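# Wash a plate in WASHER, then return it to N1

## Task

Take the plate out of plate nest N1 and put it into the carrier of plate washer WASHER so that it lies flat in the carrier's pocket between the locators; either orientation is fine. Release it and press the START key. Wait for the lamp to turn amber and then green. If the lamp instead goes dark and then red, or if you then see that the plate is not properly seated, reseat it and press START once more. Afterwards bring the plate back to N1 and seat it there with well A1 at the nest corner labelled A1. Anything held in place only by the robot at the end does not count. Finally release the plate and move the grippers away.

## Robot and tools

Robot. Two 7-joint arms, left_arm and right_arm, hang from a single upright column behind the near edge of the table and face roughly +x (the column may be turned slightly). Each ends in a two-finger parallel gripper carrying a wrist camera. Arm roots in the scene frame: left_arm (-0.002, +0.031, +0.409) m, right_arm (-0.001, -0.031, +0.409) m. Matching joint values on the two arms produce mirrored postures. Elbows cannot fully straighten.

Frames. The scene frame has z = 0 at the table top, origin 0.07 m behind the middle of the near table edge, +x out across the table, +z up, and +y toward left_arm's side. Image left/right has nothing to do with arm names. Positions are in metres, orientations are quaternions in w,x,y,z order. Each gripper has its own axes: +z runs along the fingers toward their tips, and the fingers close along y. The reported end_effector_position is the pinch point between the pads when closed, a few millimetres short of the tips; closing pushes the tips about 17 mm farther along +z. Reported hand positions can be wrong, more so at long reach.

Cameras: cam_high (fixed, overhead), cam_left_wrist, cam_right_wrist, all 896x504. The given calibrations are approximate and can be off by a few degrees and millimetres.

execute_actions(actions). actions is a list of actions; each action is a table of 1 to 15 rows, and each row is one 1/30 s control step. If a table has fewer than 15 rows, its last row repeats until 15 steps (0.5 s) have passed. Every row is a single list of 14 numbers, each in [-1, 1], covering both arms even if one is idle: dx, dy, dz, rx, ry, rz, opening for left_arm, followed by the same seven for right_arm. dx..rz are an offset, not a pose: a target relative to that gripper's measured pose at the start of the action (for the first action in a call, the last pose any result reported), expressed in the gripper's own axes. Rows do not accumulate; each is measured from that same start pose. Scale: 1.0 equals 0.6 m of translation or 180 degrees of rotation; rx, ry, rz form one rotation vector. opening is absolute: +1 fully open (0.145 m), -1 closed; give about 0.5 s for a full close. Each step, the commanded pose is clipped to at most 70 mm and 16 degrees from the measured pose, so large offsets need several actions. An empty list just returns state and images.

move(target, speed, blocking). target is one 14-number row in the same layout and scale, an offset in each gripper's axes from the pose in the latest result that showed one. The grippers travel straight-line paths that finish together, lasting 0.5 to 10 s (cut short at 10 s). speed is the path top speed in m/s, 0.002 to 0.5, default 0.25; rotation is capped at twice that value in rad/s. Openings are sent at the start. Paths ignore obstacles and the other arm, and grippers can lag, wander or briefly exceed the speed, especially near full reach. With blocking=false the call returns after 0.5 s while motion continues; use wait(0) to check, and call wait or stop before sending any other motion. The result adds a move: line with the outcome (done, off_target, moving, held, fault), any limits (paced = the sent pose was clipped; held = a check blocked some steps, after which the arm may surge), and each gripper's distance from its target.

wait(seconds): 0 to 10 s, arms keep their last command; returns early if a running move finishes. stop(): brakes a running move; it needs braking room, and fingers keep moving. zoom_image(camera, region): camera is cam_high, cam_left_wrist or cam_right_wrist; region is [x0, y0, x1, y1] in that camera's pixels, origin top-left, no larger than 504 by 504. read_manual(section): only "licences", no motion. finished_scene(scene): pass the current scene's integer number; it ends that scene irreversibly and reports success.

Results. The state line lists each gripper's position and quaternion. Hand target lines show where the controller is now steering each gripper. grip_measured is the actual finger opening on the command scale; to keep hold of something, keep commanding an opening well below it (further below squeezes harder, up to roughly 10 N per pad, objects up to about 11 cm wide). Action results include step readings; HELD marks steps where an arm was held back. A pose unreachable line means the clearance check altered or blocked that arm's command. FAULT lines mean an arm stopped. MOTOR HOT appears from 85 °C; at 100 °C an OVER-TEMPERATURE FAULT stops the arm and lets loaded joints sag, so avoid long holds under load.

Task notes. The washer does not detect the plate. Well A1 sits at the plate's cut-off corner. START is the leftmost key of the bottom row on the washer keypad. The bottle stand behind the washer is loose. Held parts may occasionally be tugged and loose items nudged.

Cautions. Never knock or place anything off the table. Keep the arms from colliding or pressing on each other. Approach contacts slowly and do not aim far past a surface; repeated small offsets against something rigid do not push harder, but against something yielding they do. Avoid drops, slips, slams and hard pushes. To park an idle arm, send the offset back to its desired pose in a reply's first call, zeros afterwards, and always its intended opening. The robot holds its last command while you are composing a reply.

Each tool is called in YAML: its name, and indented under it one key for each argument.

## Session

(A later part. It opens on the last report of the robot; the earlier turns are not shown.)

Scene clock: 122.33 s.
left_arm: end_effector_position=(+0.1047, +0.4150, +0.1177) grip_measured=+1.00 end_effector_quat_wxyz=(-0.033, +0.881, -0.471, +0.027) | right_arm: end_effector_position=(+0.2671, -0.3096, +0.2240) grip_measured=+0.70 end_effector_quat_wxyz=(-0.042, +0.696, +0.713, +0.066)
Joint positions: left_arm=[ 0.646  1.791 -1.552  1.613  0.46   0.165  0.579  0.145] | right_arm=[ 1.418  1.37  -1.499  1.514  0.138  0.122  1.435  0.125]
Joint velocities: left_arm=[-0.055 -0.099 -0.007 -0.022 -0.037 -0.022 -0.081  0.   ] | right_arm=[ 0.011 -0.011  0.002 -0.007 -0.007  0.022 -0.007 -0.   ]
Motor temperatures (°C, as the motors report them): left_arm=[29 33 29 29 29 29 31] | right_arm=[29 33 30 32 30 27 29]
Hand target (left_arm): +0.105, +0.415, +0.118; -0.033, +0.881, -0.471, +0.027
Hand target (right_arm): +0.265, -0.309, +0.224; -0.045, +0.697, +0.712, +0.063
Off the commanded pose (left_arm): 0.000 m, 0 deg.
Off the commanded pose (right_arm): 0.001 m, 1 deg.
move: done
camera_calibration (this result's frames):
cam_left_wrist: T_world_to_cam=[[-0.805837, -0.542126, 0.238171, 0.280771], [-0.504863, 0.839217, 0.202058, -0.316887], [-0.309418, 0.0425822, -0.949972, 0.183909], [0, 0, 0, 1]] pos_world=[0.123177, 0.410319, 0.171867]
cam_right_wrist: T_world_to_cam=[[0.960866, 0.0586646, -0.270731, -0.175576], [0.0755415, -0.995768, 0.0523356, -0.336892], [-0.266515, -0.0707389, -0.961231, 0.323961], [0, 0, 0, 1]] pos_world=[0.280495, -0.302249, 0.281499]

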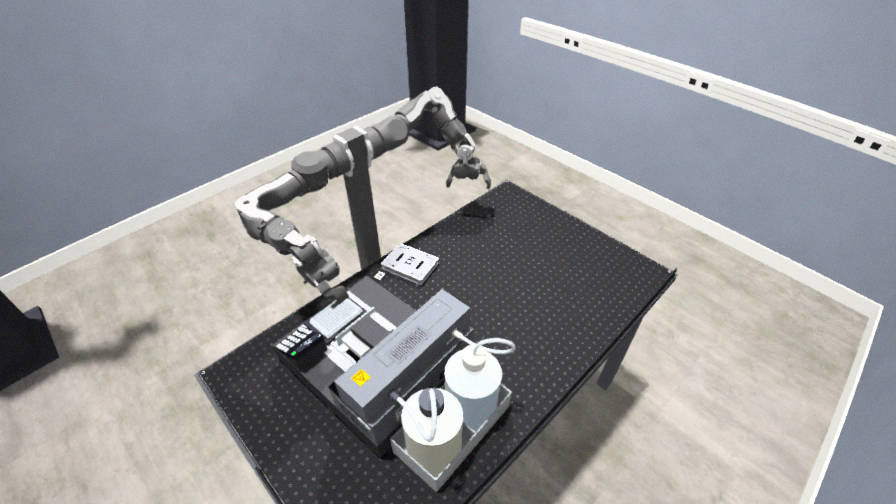

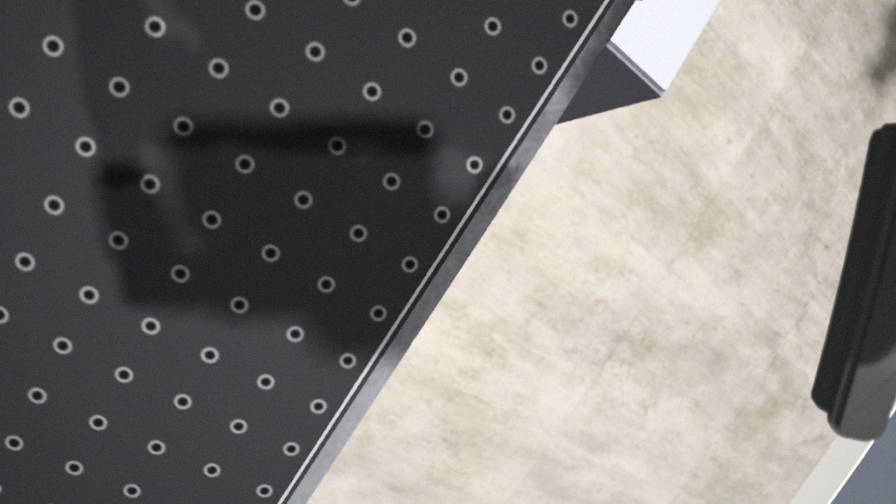

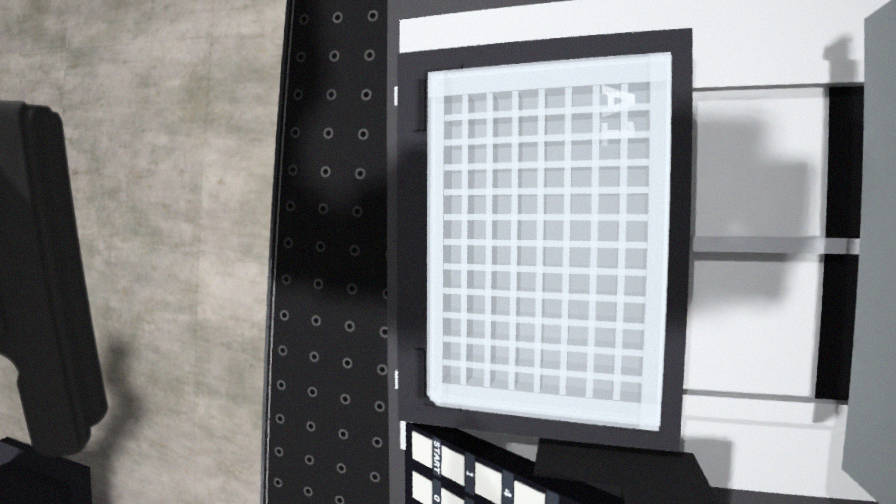

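move:
  target: [0,0,0,0,0,0,1, -0.02,-0.003,0.171,0,0,0,0.5]
  speed: 0.07

move:
  target: [0,0,0,0,0,0,1, 0,0,0,0,0,0,0.15]

move:
  target: [0,0,0,0,0,0,1, 0,0,-0.008,0,0,0,-0.6]
  speed: 0.02

move:
  target: [0,0,0,0,0,0,1, -0.001,-0.007,0,0,0,0,-0.6]
  speed: 0.02

move:
  target: [0,0,0,0,0,0,1, 0,0,0.02,0,0,0,-0.6]
  speed: 0.015

move:
  target: [0,0,0,0,0,0,1, 0,0,0,0,0,0,0.7]

move:
  target: [0,0,0,0,0,0,1, 0.02,0,-0.17,0,0,0,0.7]
  speed: 0.08

Scene clock: 130.17 s.
left_arm: end_effector_position=(+0.1047, +0.4150, +0.1177) grip_measured=+1.00 end_effector_quat_wxyz=(-0.033, +0.881, -0.471, +0.027) | right_arm: end_effector_position=(+0.2691, -0.3061, +0.1212) grip_measured=+0.50 end_effector_quat_wxyz=(-0.043, +0.698, +0.712, +0.065)
Joint positions: left_arm=[ 0.646  1.791 -1.552  1.613  0.46   0.165  0.579  0.145] | right_arm=[ 1.077  1.228 -1.516  1.349  0.118  0.053  1.086  0.112]
Joint velocities: left_arm=[-0.187 -0.077  0.012  0.007 -0.022 -0.022 -0.037 -0.   ] | right_arm=[ 0.011  0.055 -0.002 -0.017  0.051 -0.037 -0.022 -0.   ]
Motor temperatures (°C, as the motors report them): left_arm=[29 33 29 29 29 29 31] | right_arm=[29 33 30 31 30 27 29]
Hand target (left_arm): +0.105, +0.415, +0.118; -0.033, +0.881, -0.471, +0.027
Hand target (right_arm): +0.269, -0.306, +0.120; -0.041, +0.696, +0.713, +0.066
Off the commanded pose (left_arm): 0.000 m, 0 deg.
Off the commanded pose (right_arm): 0.001 m, 0 deg.
move: done
camera_calibration (this result's frames):
cam_left_wrist: T_world_to_cam=[[-0.805837, -0.542126, 0.238171, 0.280771], [-0.504863, 0.839217, 0.202058, -0.316887], [-0.309418, 0.0425822, -0.949972, 0.183909], [0, 0, 0, 1]] pos_world=[0.123177, 0.410319, 0.171867]
cam_right_wrist: T_world_to_cam=[[0.960057, 0.0549378, -0.274358, -0.206082], [0.0720903, -0.995998, 0.0528245, -0.327388], [-0.270358, -0.0704931, -0.960176, 0.226921], [0, 0, 0, 1]] pos_world=[0.282801, -0.29876, 0.178637]

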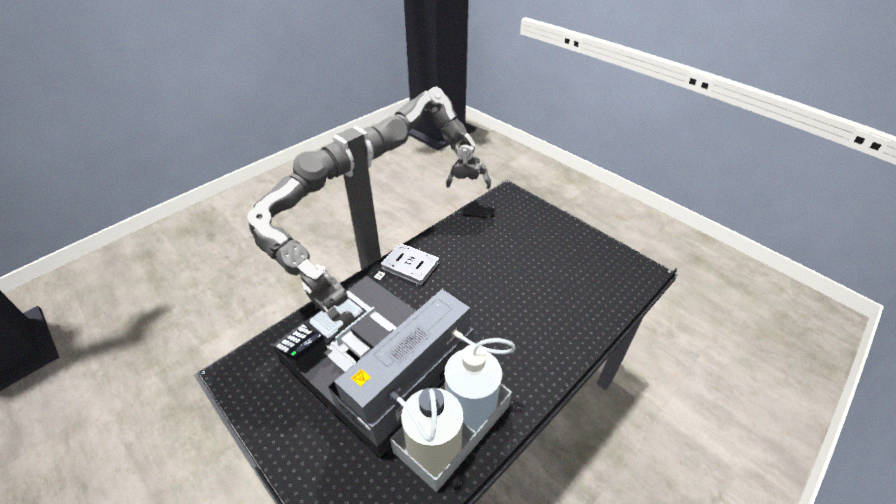

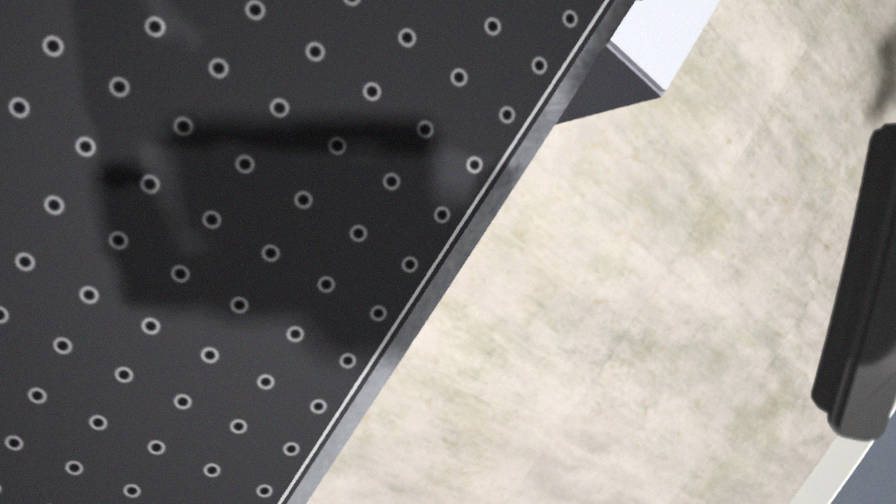

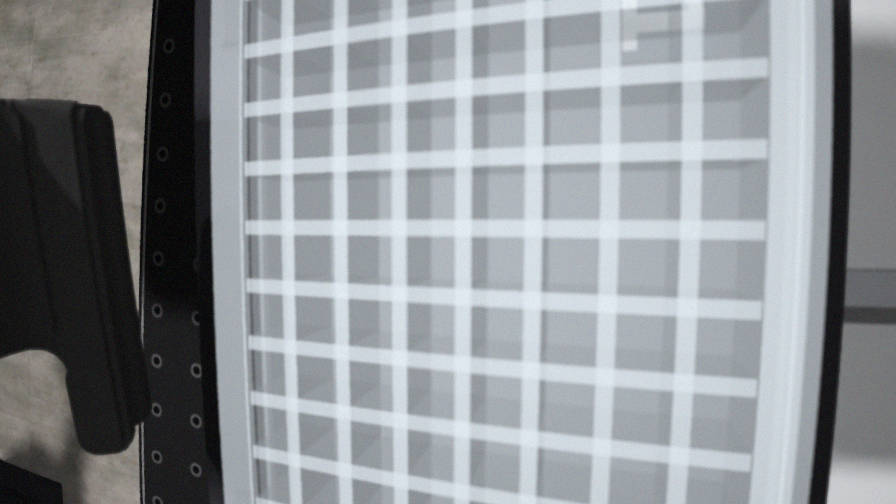

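Scene clock: 130.67 s.
left_arm: end_effector_position=(+0.1047, +0.4150, +0.1177) grip_measured=+1.00 end_effector_quat_wxyz=(-0.033, +0.881, -0.471, +0.027) | right_arm: end_effector_position=(+0.2691, -0.3061, +0.1212) grip_measured=+0.15 end_effector_quat_wxyz=(-0.043, +0.698, +0.712, +0.065)
Joint positions: left_arm=[ 0.646  1.791 -1.552  1.613  0.46   0.165  0.579  0.145] | right_arm=[ 1.077  1.228 -1.516  1.349  0.118  0.053  1.086  0.087]
Joint velocities: left_arm=[-0.077 -0.099  0.007 -0.017  0.022  0.007  0.051 -0.   ] | right_arm=[ 0.033  0.055 -0.002 -0.002 -0.007  0.037  0.007 -0.   ]
Motor temperatures (°C, as the motors report them): left_arm=[29 33 29 29 29 29 31] | right_arm=[29 33 30 31 30 27 29]
Hand target (left_arm): +0.105, +0.415, +0.118; -0.033, +0.881, -0.471, +0.027
Hand target (right_arm): +0.269, -0.306, +0.121; -0.043, +0.698, +0.712, +0.065
Off the commanded pose (left_arm): 0.000 m, 0 deg.
Off the commanded pose (right_arm): 0.000 m, 0 deg.
move: done
camera_calibration (this result's frames):
cam_left_wrist: T_world_to_cam=[[-0.805837, -0.542126, 0.238171, 0.280771], [-0.504863, 0.839217, 0.202058, -0.316887], [-0.309418, 0.0425822, -0.949972, 0.183909], [0, 0, 0, 1]] pos_world=[0.123177, 0.410319, 0.171867]
cam_right_wrist: T_world_to_cam=[[0.960057, 0.0549378, -0.274358, -0.206082], [0.0720903, -0.995998, 0.0528245, -0.327388], [-0.270358, -0.0704931, -0.960176, 0.226921], [0, 0, 0, 1]] pos_world=[0.282801, -0.29876, 0.178637]

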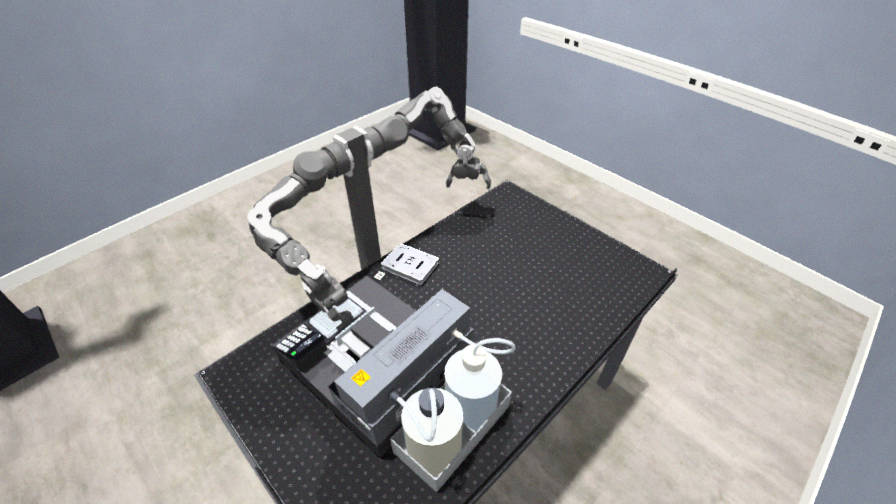

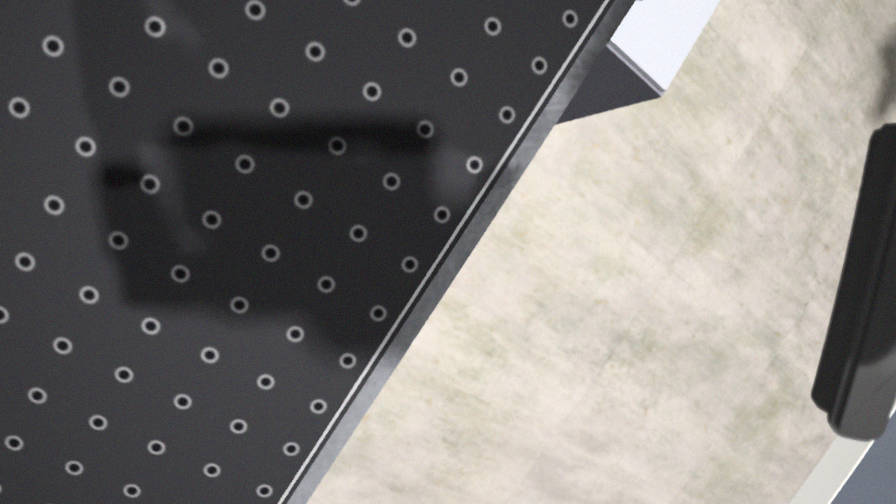

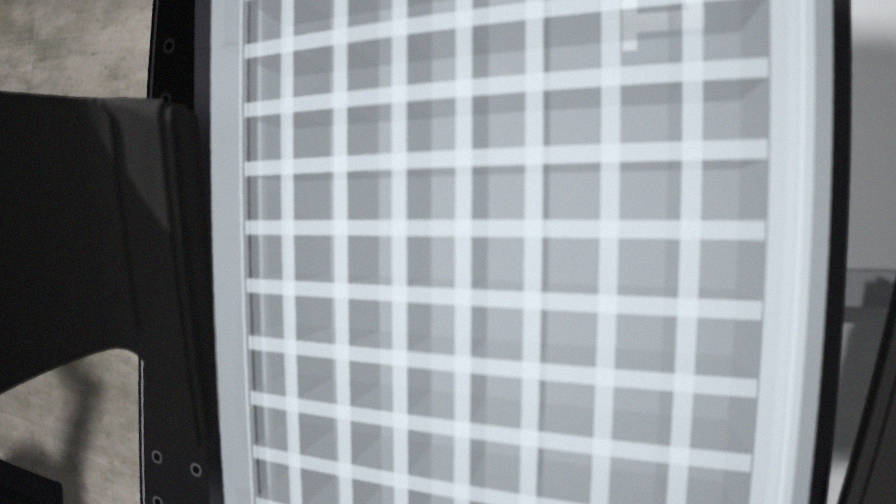

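Scene clock: 131.37 s.
left_arm: end_effector_position=(+0.1047, +0.4150, +0.1177) grip_measured=+1.00 end_effector_quat_wxyz=(-0.033, +0.881, -0.471, +0.027) | right_arm: end_effector_position=(+0.2695, -0.3067, +0.1252) grip_measured=+0.08 end_effector_quat_wxyz=(-0.041, +0.697, +0.713, +0.066)
Joint positions: left_arm=[ 0.646  1.791 -1.552  1.613  0.46   0.165  0.579  0.145] | right_arm=[ 1.089  1.237 -1.516  1.359  0.118  0.053  1.094  0.081]
Joint velocities: left_arm=[-0.033 -0.099 -0.027 -0.007  0.051 -0.037 -0.051  0.   ] | right_arm=[-0.011 -0.011  0.002  0.017 -0.051 -0.037  0.051 -0.   ]
Motor temperatures (°C, as the motors report them): left_arm=[29 33 29 29 29 29 31] | right_arm=[29 33 30 31 30 27 29]
Hand target (left_arm): +0.105, +0.415, +0.118; -0.033, +0.881, -0.471, +0.027
Hand target (right_arm): +0.269, -0.307, +0.126; -0.043, +0.698, +0.712, +0.065
Off the commanded pose (left_arm): 0.000 m, 0 deg.
Off the commanded pose (right_arm): 0.001 m, 0 deg.
move: done
camera_calibration (this result's frames):
cam_left_wrist: T_world_to_cam=[[-0.805837, -0.542126, 0.238171, 0.280771], [-0.504863, 0.839217, 0.202058, -0.316887], [-0.309418, 0.0425822, -0.949972, 0.183909], [0, 0, 0, 1]] pos_world=[0.123177, 0.410319, 0.171867]
cam_right_wrist: T_world_to_cam=[[0.961073, 0.0565765, -0.270441, -0.205544], [0.0736359, -0.995857, 0.0533471, -0.328708], [-0.266303, -0.0711846, -0.961257, 0.229676], [0, 0, 0, 1]] pos_world=[0.282911, -0.299368, 0.182725]

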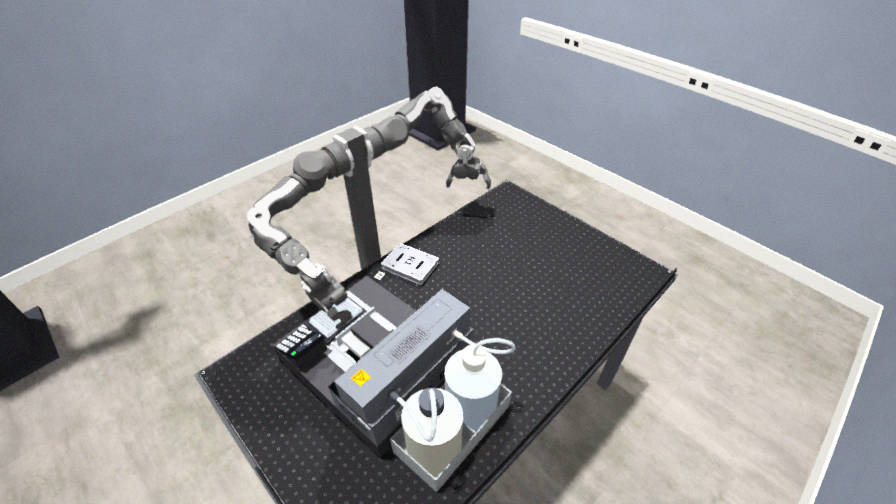

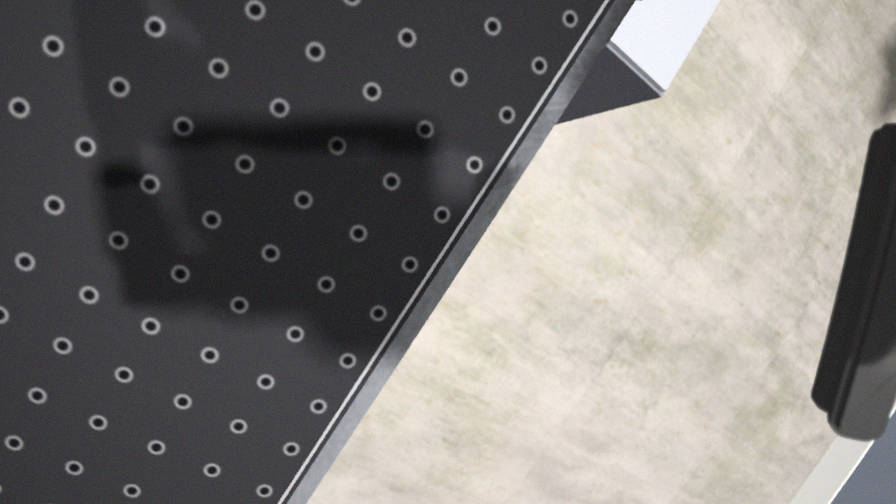

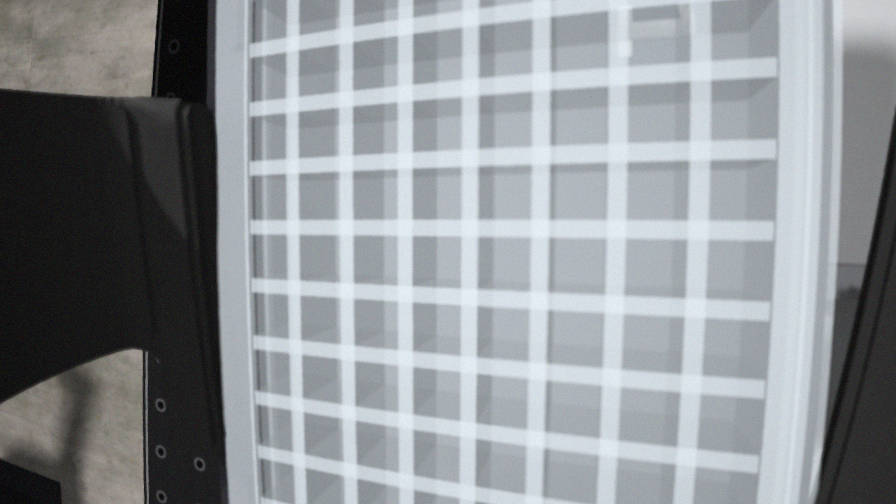

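Scene clock: 132.07 s.
left_arm: end_effector_position=(+0.1047, +0.4150, +0.1177) grip_measured=+1.00 end_effector_quat_wxyz=(-0.033, +0.881, -0.471, +0.027) | right_arm: end_effector_position=(+0.2660, -0.3072, +0.1262) grip_measured=+0.08 end_effector_quat_wxyz=(-0.042, +0.696, +0.714, +0.066)
Joint positions: left_arm=[ 0.646  1.791 -1.552  1.613  0.46   0.165  0.579  0.145] | right_arm=[ 1.086  1.253 -1.516  1.378  0.118  0.053  1.092  0.081]
Joint velocities: left_arm=[-0.077  0.099 -0.037 -0.002  0.095 -0.007  0.066 -0.   ] | right_arm=[ 0.011 -0.011  0.002  0.002 -0.066 -0.007 -0.022 -0.   ]
Motor temperatures (°C, as the motors report them): left_arm=[29 33 29 29 29 29 31] | right_arm=[29 33 30 31 30 27 29]
Hand target (left_arm): +0.105, +0.415, +0.118; -0.033, +0.881, -0.471, +0.027
Hand target (right_arm): +0.265, -0.307, +0.125; -0.041, +0.697, +0.713, +0.066
Off the commanded pose (left_arm): 0.000 m, 0 deg.
Off the commanded pose (right_arm): 0.001 m, 0 deg.
move: done
camera_calibration (this result's frames):
cam_left_wrist: T_world_to_cam=[[-0.805837, -0.542126, 0.238171, 0.280771], [-0.504863, 0.839217, 0.202058, -0.316887], [-0.309418, 0.0425822, -0.949972, 0.183909], [0, 0, 0, 1]] pos_world=[0.123177, 0.410319, 0.171867]
cam_right_wrist: T_world_to_cam=[[0.960782, 0.0594573, -0.270856, -0.200915], [0.0764949, -0.995672, 0.0527769, -0.329567], [-0.266546, -0.0714262, -0.961172, 0.229618], [0, 0, 0, 1]] pos_world=[0.279449, -0.299794, 0.183677]

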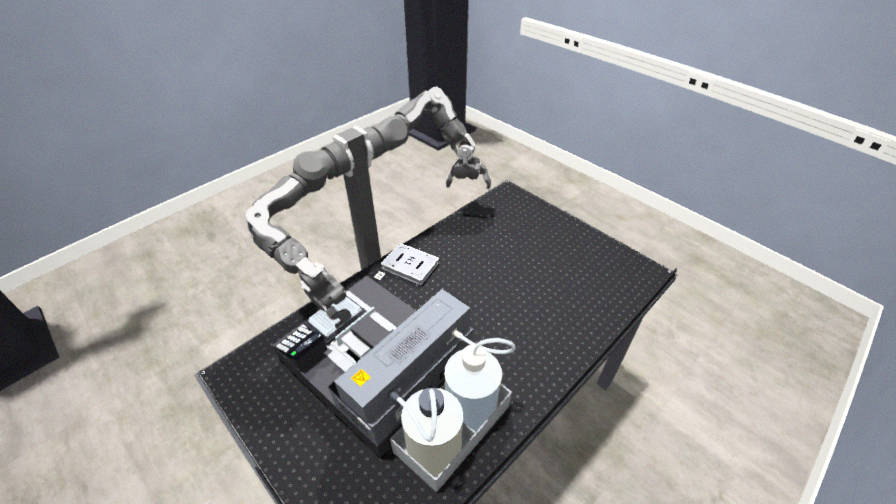

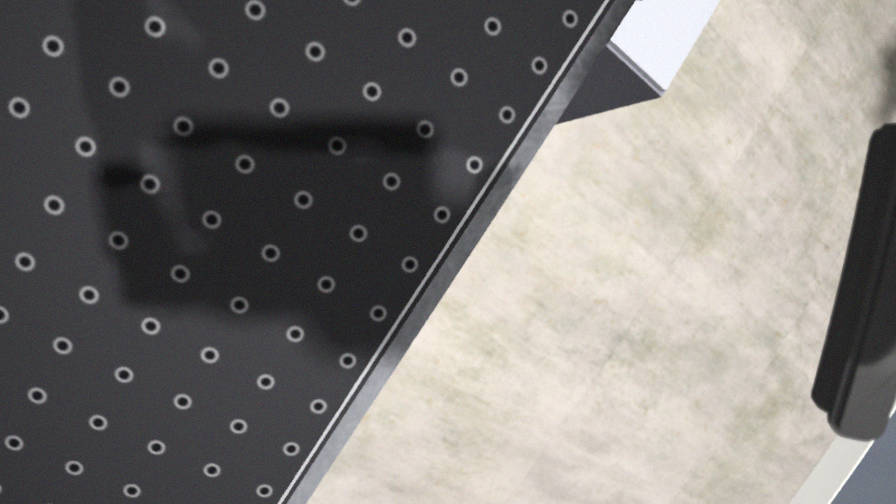

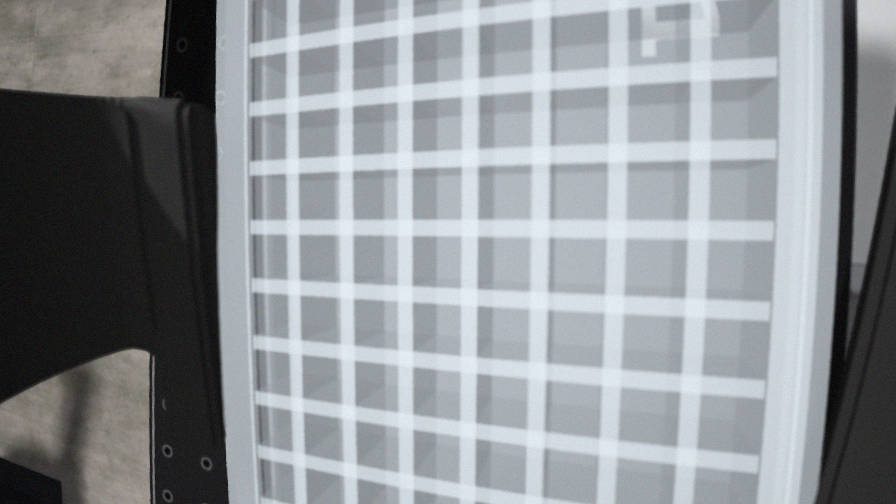

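Scene clock: 133.10 s.
left_arm: end_effector_position=(+0.1047, +0.4150, +0.1177) grip_measured=+1.00 end_effector_quat_wxyz=(-0.033, +0.881, -0.471, +0.027) | right_arm: end_effector_position=(+0.2665, -0.3070, +0.1203) grip_measured=+0.08 end_effector_quat_wxyz=(-0.045, +0.698, +0.712, +0.065)
Joint positions: left_arm=[ 0.646  1.791 -1.552  1.613  0.46   0.165  0.579  0.145] | right_arm=[ 1.07   1.236 -1.516  1.354  0.121  0.048  1.082  0.082]
Joint velocities: left_arm=[ 0.011  0.033 -0.027  0.002 -0.037 -0.007  0.007 -0.   ] | right_arm=[-0.055  0.011  0.007  0.002 -0.037 -0.066 -0.066 -0.   ]
Motor temperatures (°C, as the motors report them): left_arm=[29 33 29 29 29 29 31] | right_arm=[29 33 30 31 30 27 29]
Hand target (left_arm): +0.105, +0.415, +0.118; -0.033, +0.881, -0.471, +0.027
Hand target (right_arm): +0.266, -0.305, +0.114; -0.042, +0.696, +0.714, +0.066
Off the commanded pose (left_arm): 0.000 m, 0 deg.
Off the commanded pose (right_arm): 0.006 m, 1 deg.
move: off_target (right_arm)
camera_calibration (this result's frames):
cam_left_wrist: T_world_to_cam=[[-0.805837, -0.542126, 0.238171, 0.280771], [-0.504863, 0.839217, 0.202058, -0.316887], [-0.309418, 0.0425822, -0.949972, 0.183909], [0, 0, 0, 1]] pos_world=[0.123177, 0.410319, 0.171867]
cam_right_wrist: T_world_to_cam=[[0.959431, 0.0545395, -0.276619, -0.203402], [0.0709437, -0.996244, 0.0496382, -0.327443], [-0.272872, -0.0672488, -0.959697, 0.226867], [0, 0, 0, 1]] pos_world=[0.280286, -0.299864, 0.177713]

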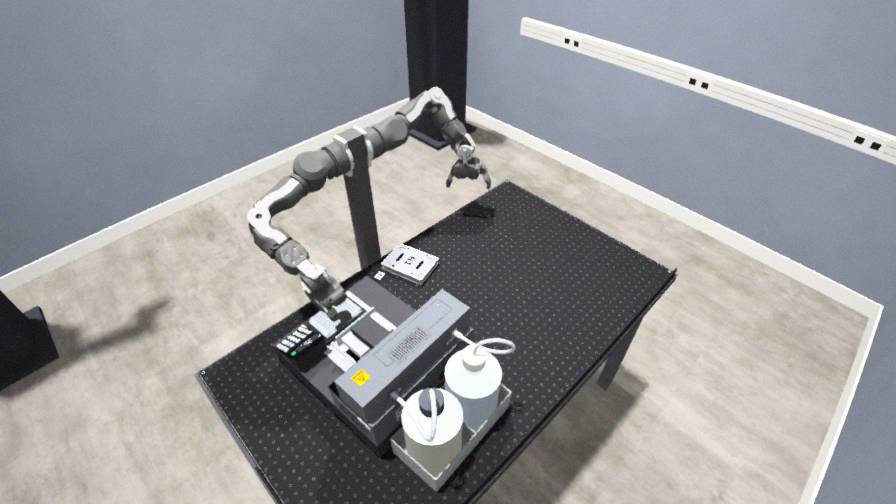

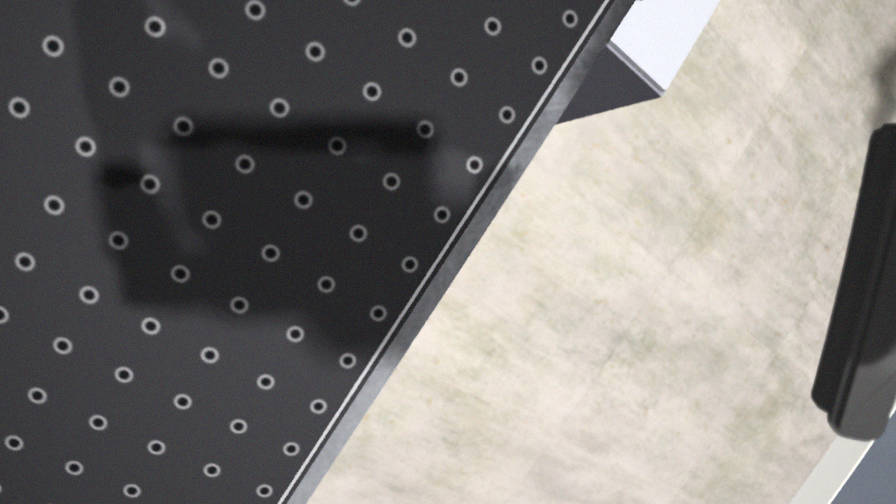

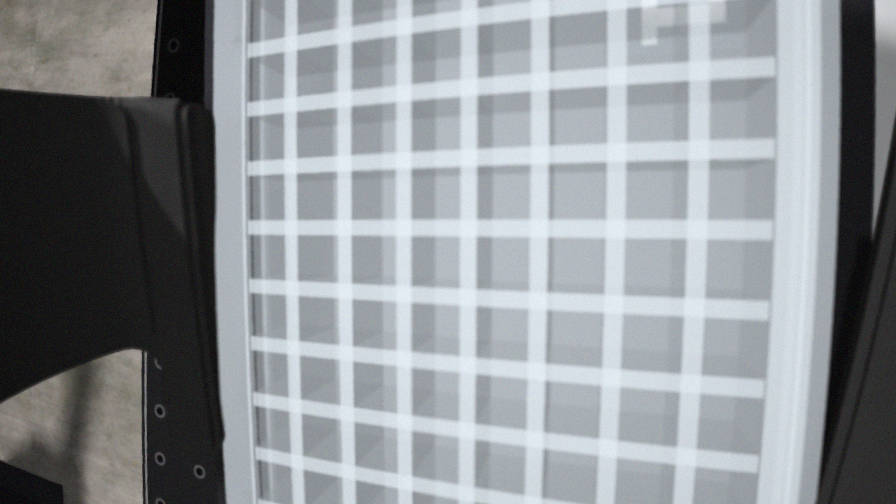

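Scene clock: 133.60 s.
left_arm: end_effector_position=(+0.1047, +0.4150, +0.1177) grip_measured=+1.00 end_effector_quat_wxyz=(-0.033, +0.881, -0.471, +0.027) | right_arm: end_effector_position=(+0.2666, -0.3068, +0.1205) grip_measured=+0.70 end_effector_quat_wxyz=(-0.045, +0.698, +0.712, +0.065)
Joint positions: left_arm=[ 0.646  1.791 -1.552  1.613  0.46   0.165  0.579  0.145] | right_arm=[ 1.071  1.236 -1.516  1.354  0.121  0.048  1.082  0.125]
Joint velocities: left_arm=[-0.011  0.011 -0.007 -0.007  0.022  0.007 -0.007 -0.   ] | right_arm=[-0.011 -0.033  0.007 -0.002 -0.051 -0.007 -0.007  0.   ]
Motor temperatures (°C, as the motors report them): left_arm=[29 33 29 29 29 29 31] | right_arm=[29 33 30 31 30 27 29]
Hand target (left_arm): +0.105, +0.415, +0.118; -0.033, +0.881, -0.471, +0.027
Hand target (right_arm): +0.266, -0.307, +0.120; -0.045, +0.698, +0.712, +0.065
Off the commanded pose (left_arm): 0.000 m, 0 deg.
Off the commanded pose (right_arm): 0.000 m, 0 deg.
move: done
camera_calibration (this result's frames):
cam_left_wrist: T_world_to_cam=[[-0.805837, -0.542126, 0.238171, 0.280771], [-0.504863, 0.839217, 0.202058, -0.316887], [-0.309418, 0.0425822, -0.949972, 0.183909], [0, 0, 0, 1]] pos_world=[0.123177, 0.410319, 0.171867]
cam_right_wrist: T_world_to_cam=[[0.959511, 0.0549106, -0.276266, -0.203432], [0.0711648, -0.996253, 0.0491505, -0.327299], [-0.272532, -0.0668208, -0.959824, 0.227178], [0, 0, 0, 1]] pos_world=[0.280401, -0.299722, 0.177937]

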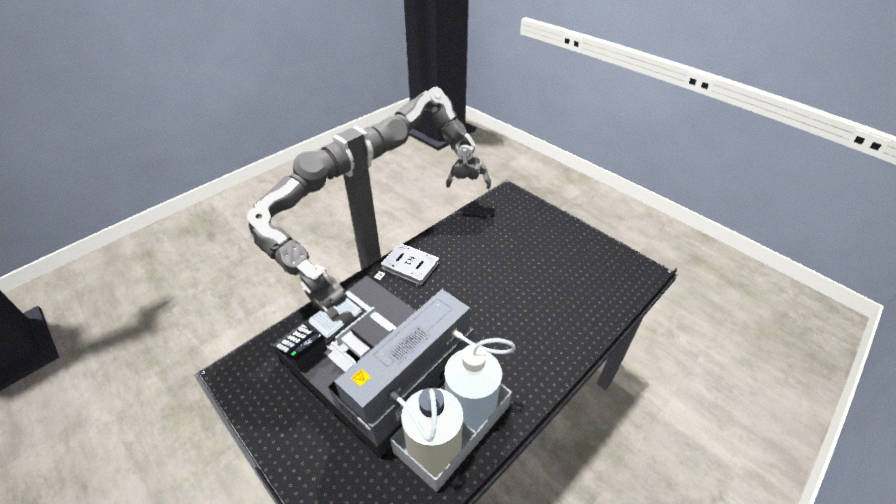

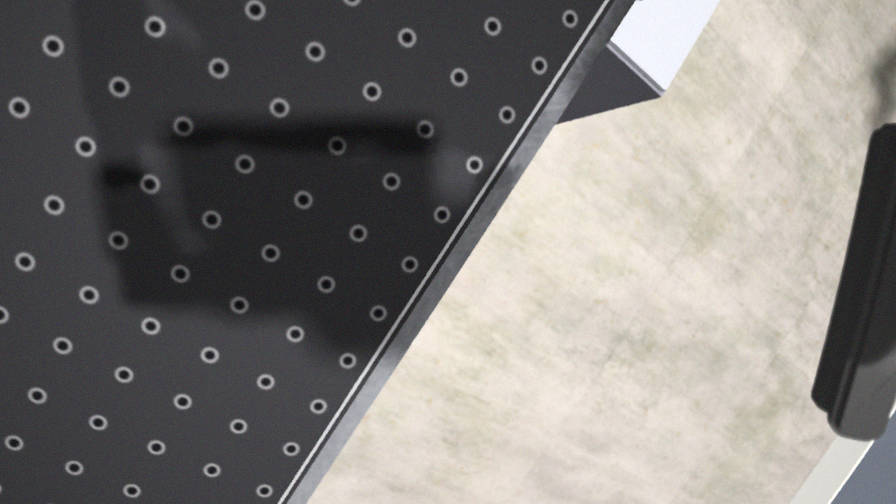

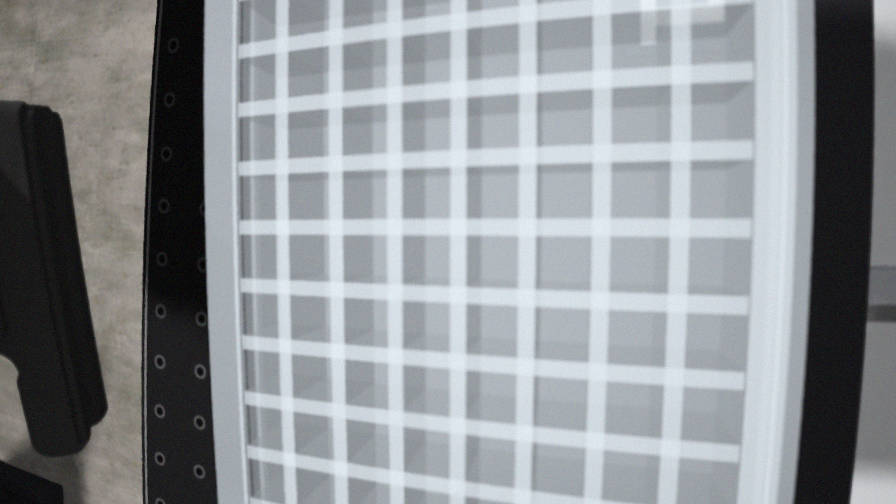

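Scene clock: 135.13 s.
left_arm: end_effector_position=(+0.1047, +0.4150, +0.1177) grip_measured=+1.00 end_effector_quat_wxyz=(-0.033, +0.881, -0.471, +0.027) | right_arm: end_effector_position=(+0.2645, -0.3110, +0.2241) grip_measured=+0.70 end_effector_quat_wxyz=(-0.042, +0.697, +0.713, +0.068)
Joint positions: left_arm=[ 0.646  1.791 -1.552  1.613  0.46   0.165  0.579  0.145] | right_arm=[ 1.408  1.385 -1.489  1.523  0.14   0.118  1.431  0.125]
Joint velocities: left_arm=[ 0.011 -0.011 -0.017  0.002  0.081 -0.051  0.051  0.   ] | right_arm=[-0.077 -0.055  0.002 -0.012  0.007 -0.037 -0.022  0.   ]
Motor temperatures (°C, as the motors report them): left_arm=[29 33 29 29 29 29 31] | right_arm=[29 33 30 31 30 27 29]
Hand target (left_arm): +0.105, +0.415, +0.118; -0.033, +0.881, -0.471, +0.027
Hand target (right_arm): +0.263, -0.311, +0.224; -0.045, +0.698, +0.712, +0.065
Off the commanded pose (left_arm): 0.000 m, 0 deg.
Off the commanded pose (right_arm): 0.001 m, 1 deg.
move: done
camera_calibration (this result's frames):
cam_left_wrist: T_world_to_cam=[[-0.805837, -0.542126, 0.238171, 0.280771], [-0.504863, 0.839217, 0.202058, -0.316887], [-0.309418, 0.0425822, -0.949972, 0.183909], [0, 0, 0, 1]] pos_world=[0.123177, 0.410319, 0.171867]
cam_right_wrist: T_world_to_cam=[[0.961762, 0.0574991, -0.267784, -0.174303], [0.073411, -0.996058, 0.0497842, -0.337071], [-0.263866, -0.0675388, -0.962192, 0.323754], [0, 0, 0, 1]] pos_world=[0.277811, -0.303854, 0.281619]

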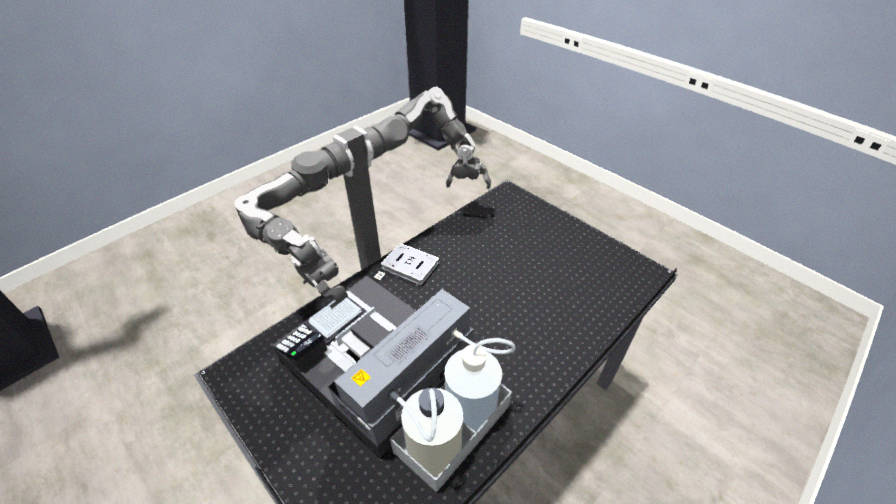

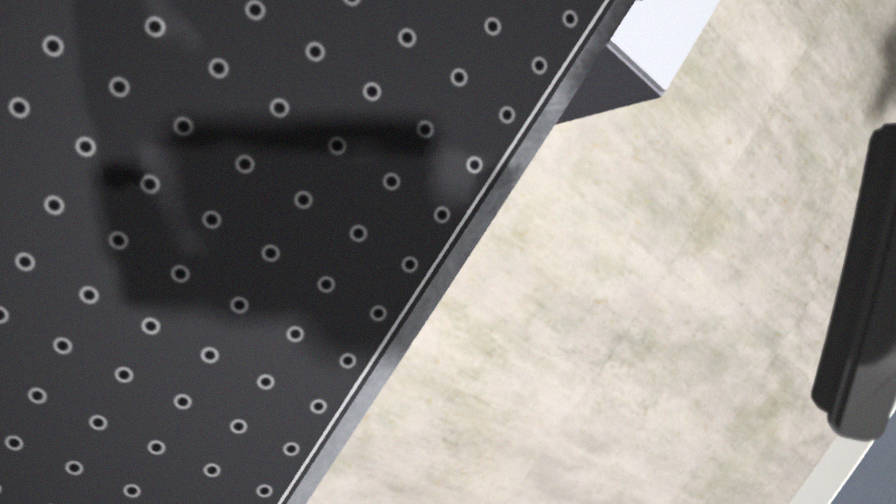

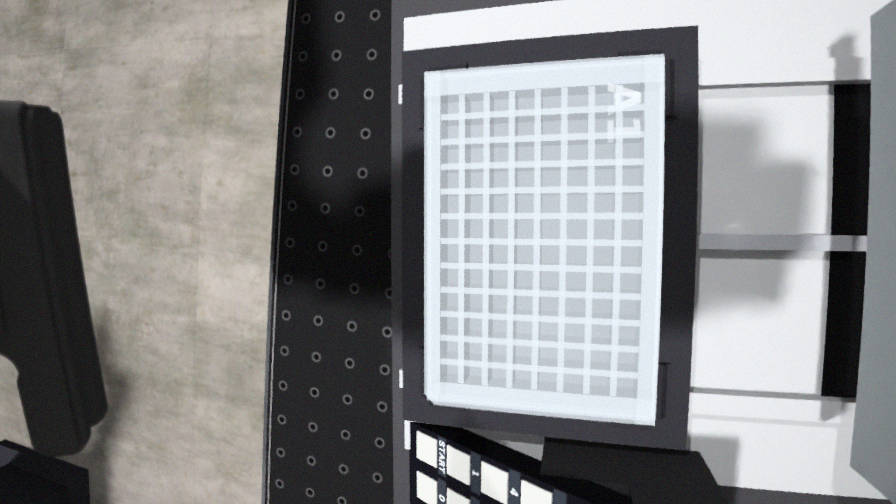

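move:
  target: [0,0,0,0,0,0,1, -0.205,-0.094,0.094,0,-0.14,0,-1]
  speed: 0.1

zoom_image:
  camera: "cam_high"
  region: [240,260,400,380]

Scene clock: 143.87 s.
left_arm: end_effector_position=(+0.1047, +0.4150, +0.1177) grip_measured=+1.00 end_effector_quat_wxyz=(-0.033, +0.881, -0.471, +0.027) | right_arm: end_effector_position=(+0.2146, -0.4251, +0.1476) grip_measured=-1.00 end_effector_quat_wxyz=(+0.115, +0.696, +0.704, -0.085)
Joint positions: left_arm=[ 0.646  1.791 -1.552  1.613  0.46   0.165  0.579  0.145] | right_arm=[ 1.079  1.518 -1.56   1.477 -0.246  0.103  1.058  0.   ]
Joint velocities: left_arm=[ 0.033 -0.077 -0.017  0.002 -0.081  0.066  0.037  0.   ] | right_arm=[ 0.055  0.011  0.022 -0.007  0.037  0.007  0.022 -0.   ]
Motor temperatures (°C, as the motors report them): left_arm=[29 33 29 29 29 29 31] | right_arm=[29 33 30 31 30 27 29]
Hand target (left_arm): +0.105, +0.415, +0.118; -0.033, +0.881, -0.471, +0.027
Hand target (right_arm): +0.214, -0.426, +0.147; +0.117, +0.696, +0.703, -0.086
Off the commanded pose (left_arm): 0.000 m, 0 deg.
Off the commanded pose (right_arm): 0.001 m, 0 deg.
move: done
camera_calibration (this result's frames):
cam_left_wrist: T_world_to_cam=[[-0.805837, -0.542126, 0.238171, 0.280771], [-0.504863, 0.839217, 0.202058, -0.316887], [-0.309418, 0.0425822, -0.949972, 0.183909], [0, 0, 0, 1]] pos_world=[0.123177, 0.410319, 0.171867]
cam_right_wrist: T_world_to_cam=[[0.963792, -0.078779, -0.254753, -0.200517], [0.0519475, -0.881589, 0.46915, -0.451908], [-0.261546, -0.465397, -0.845576, 0.0424843], [0, 0, 0, 1]] pos_world=[0.227844, -0.394421, 0.196854]

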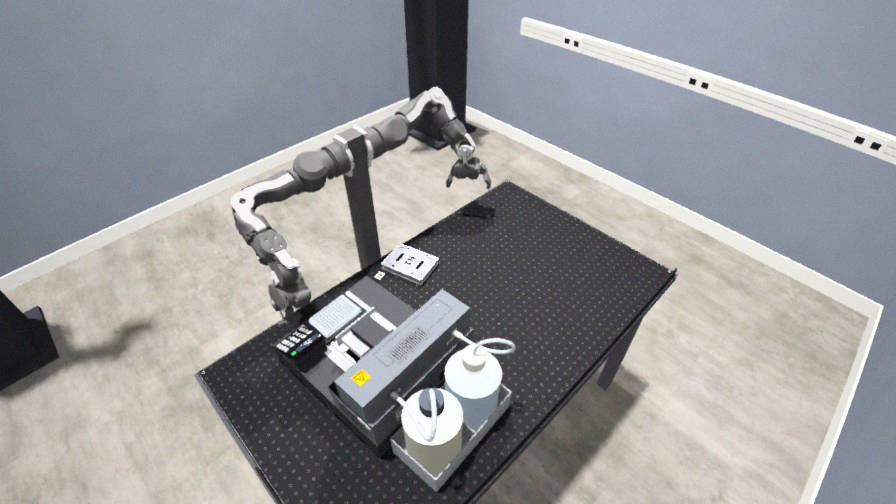

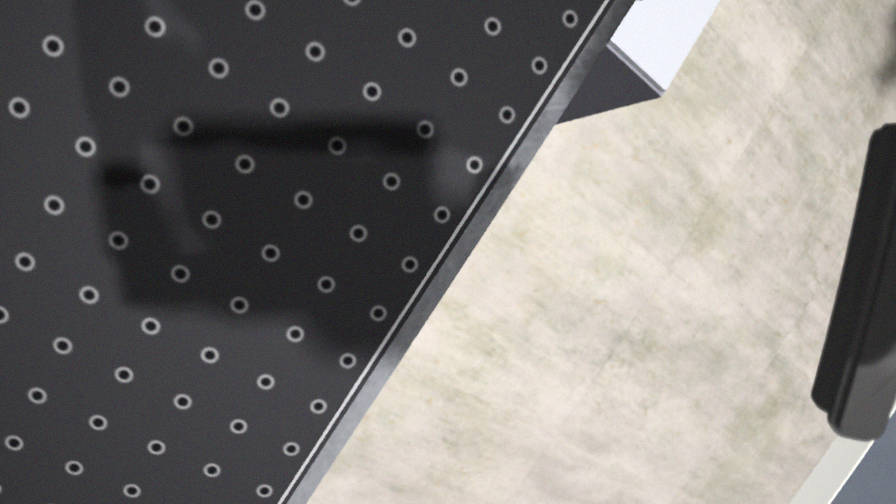

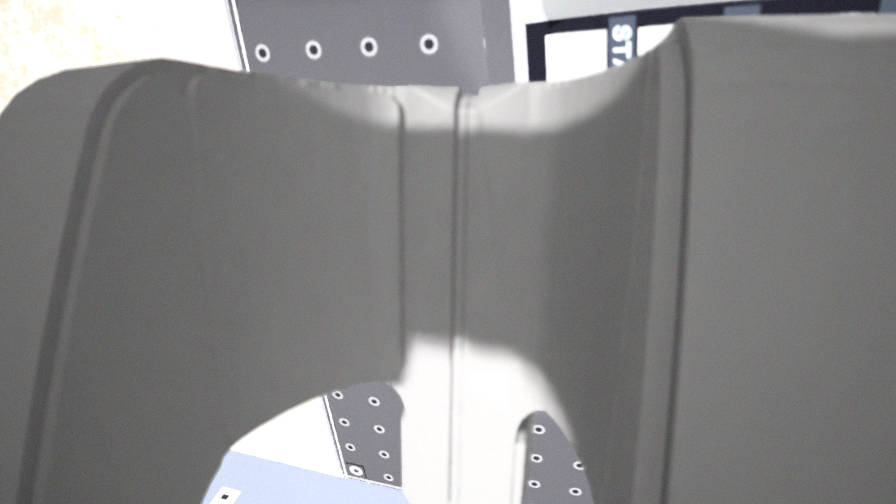

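Region (240, 260, 400, 380) of cam_high's 896x504 image, scaled by 3.150, with more detail than that image has; it fills the top 378 rows of this view, and the rest is white.

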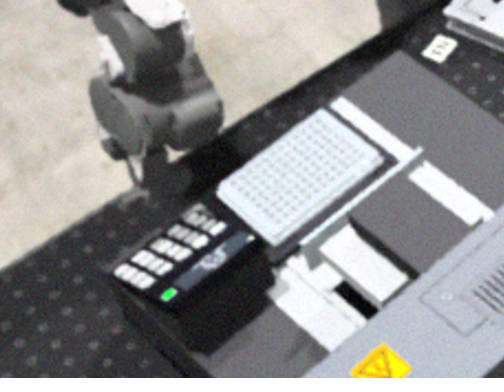

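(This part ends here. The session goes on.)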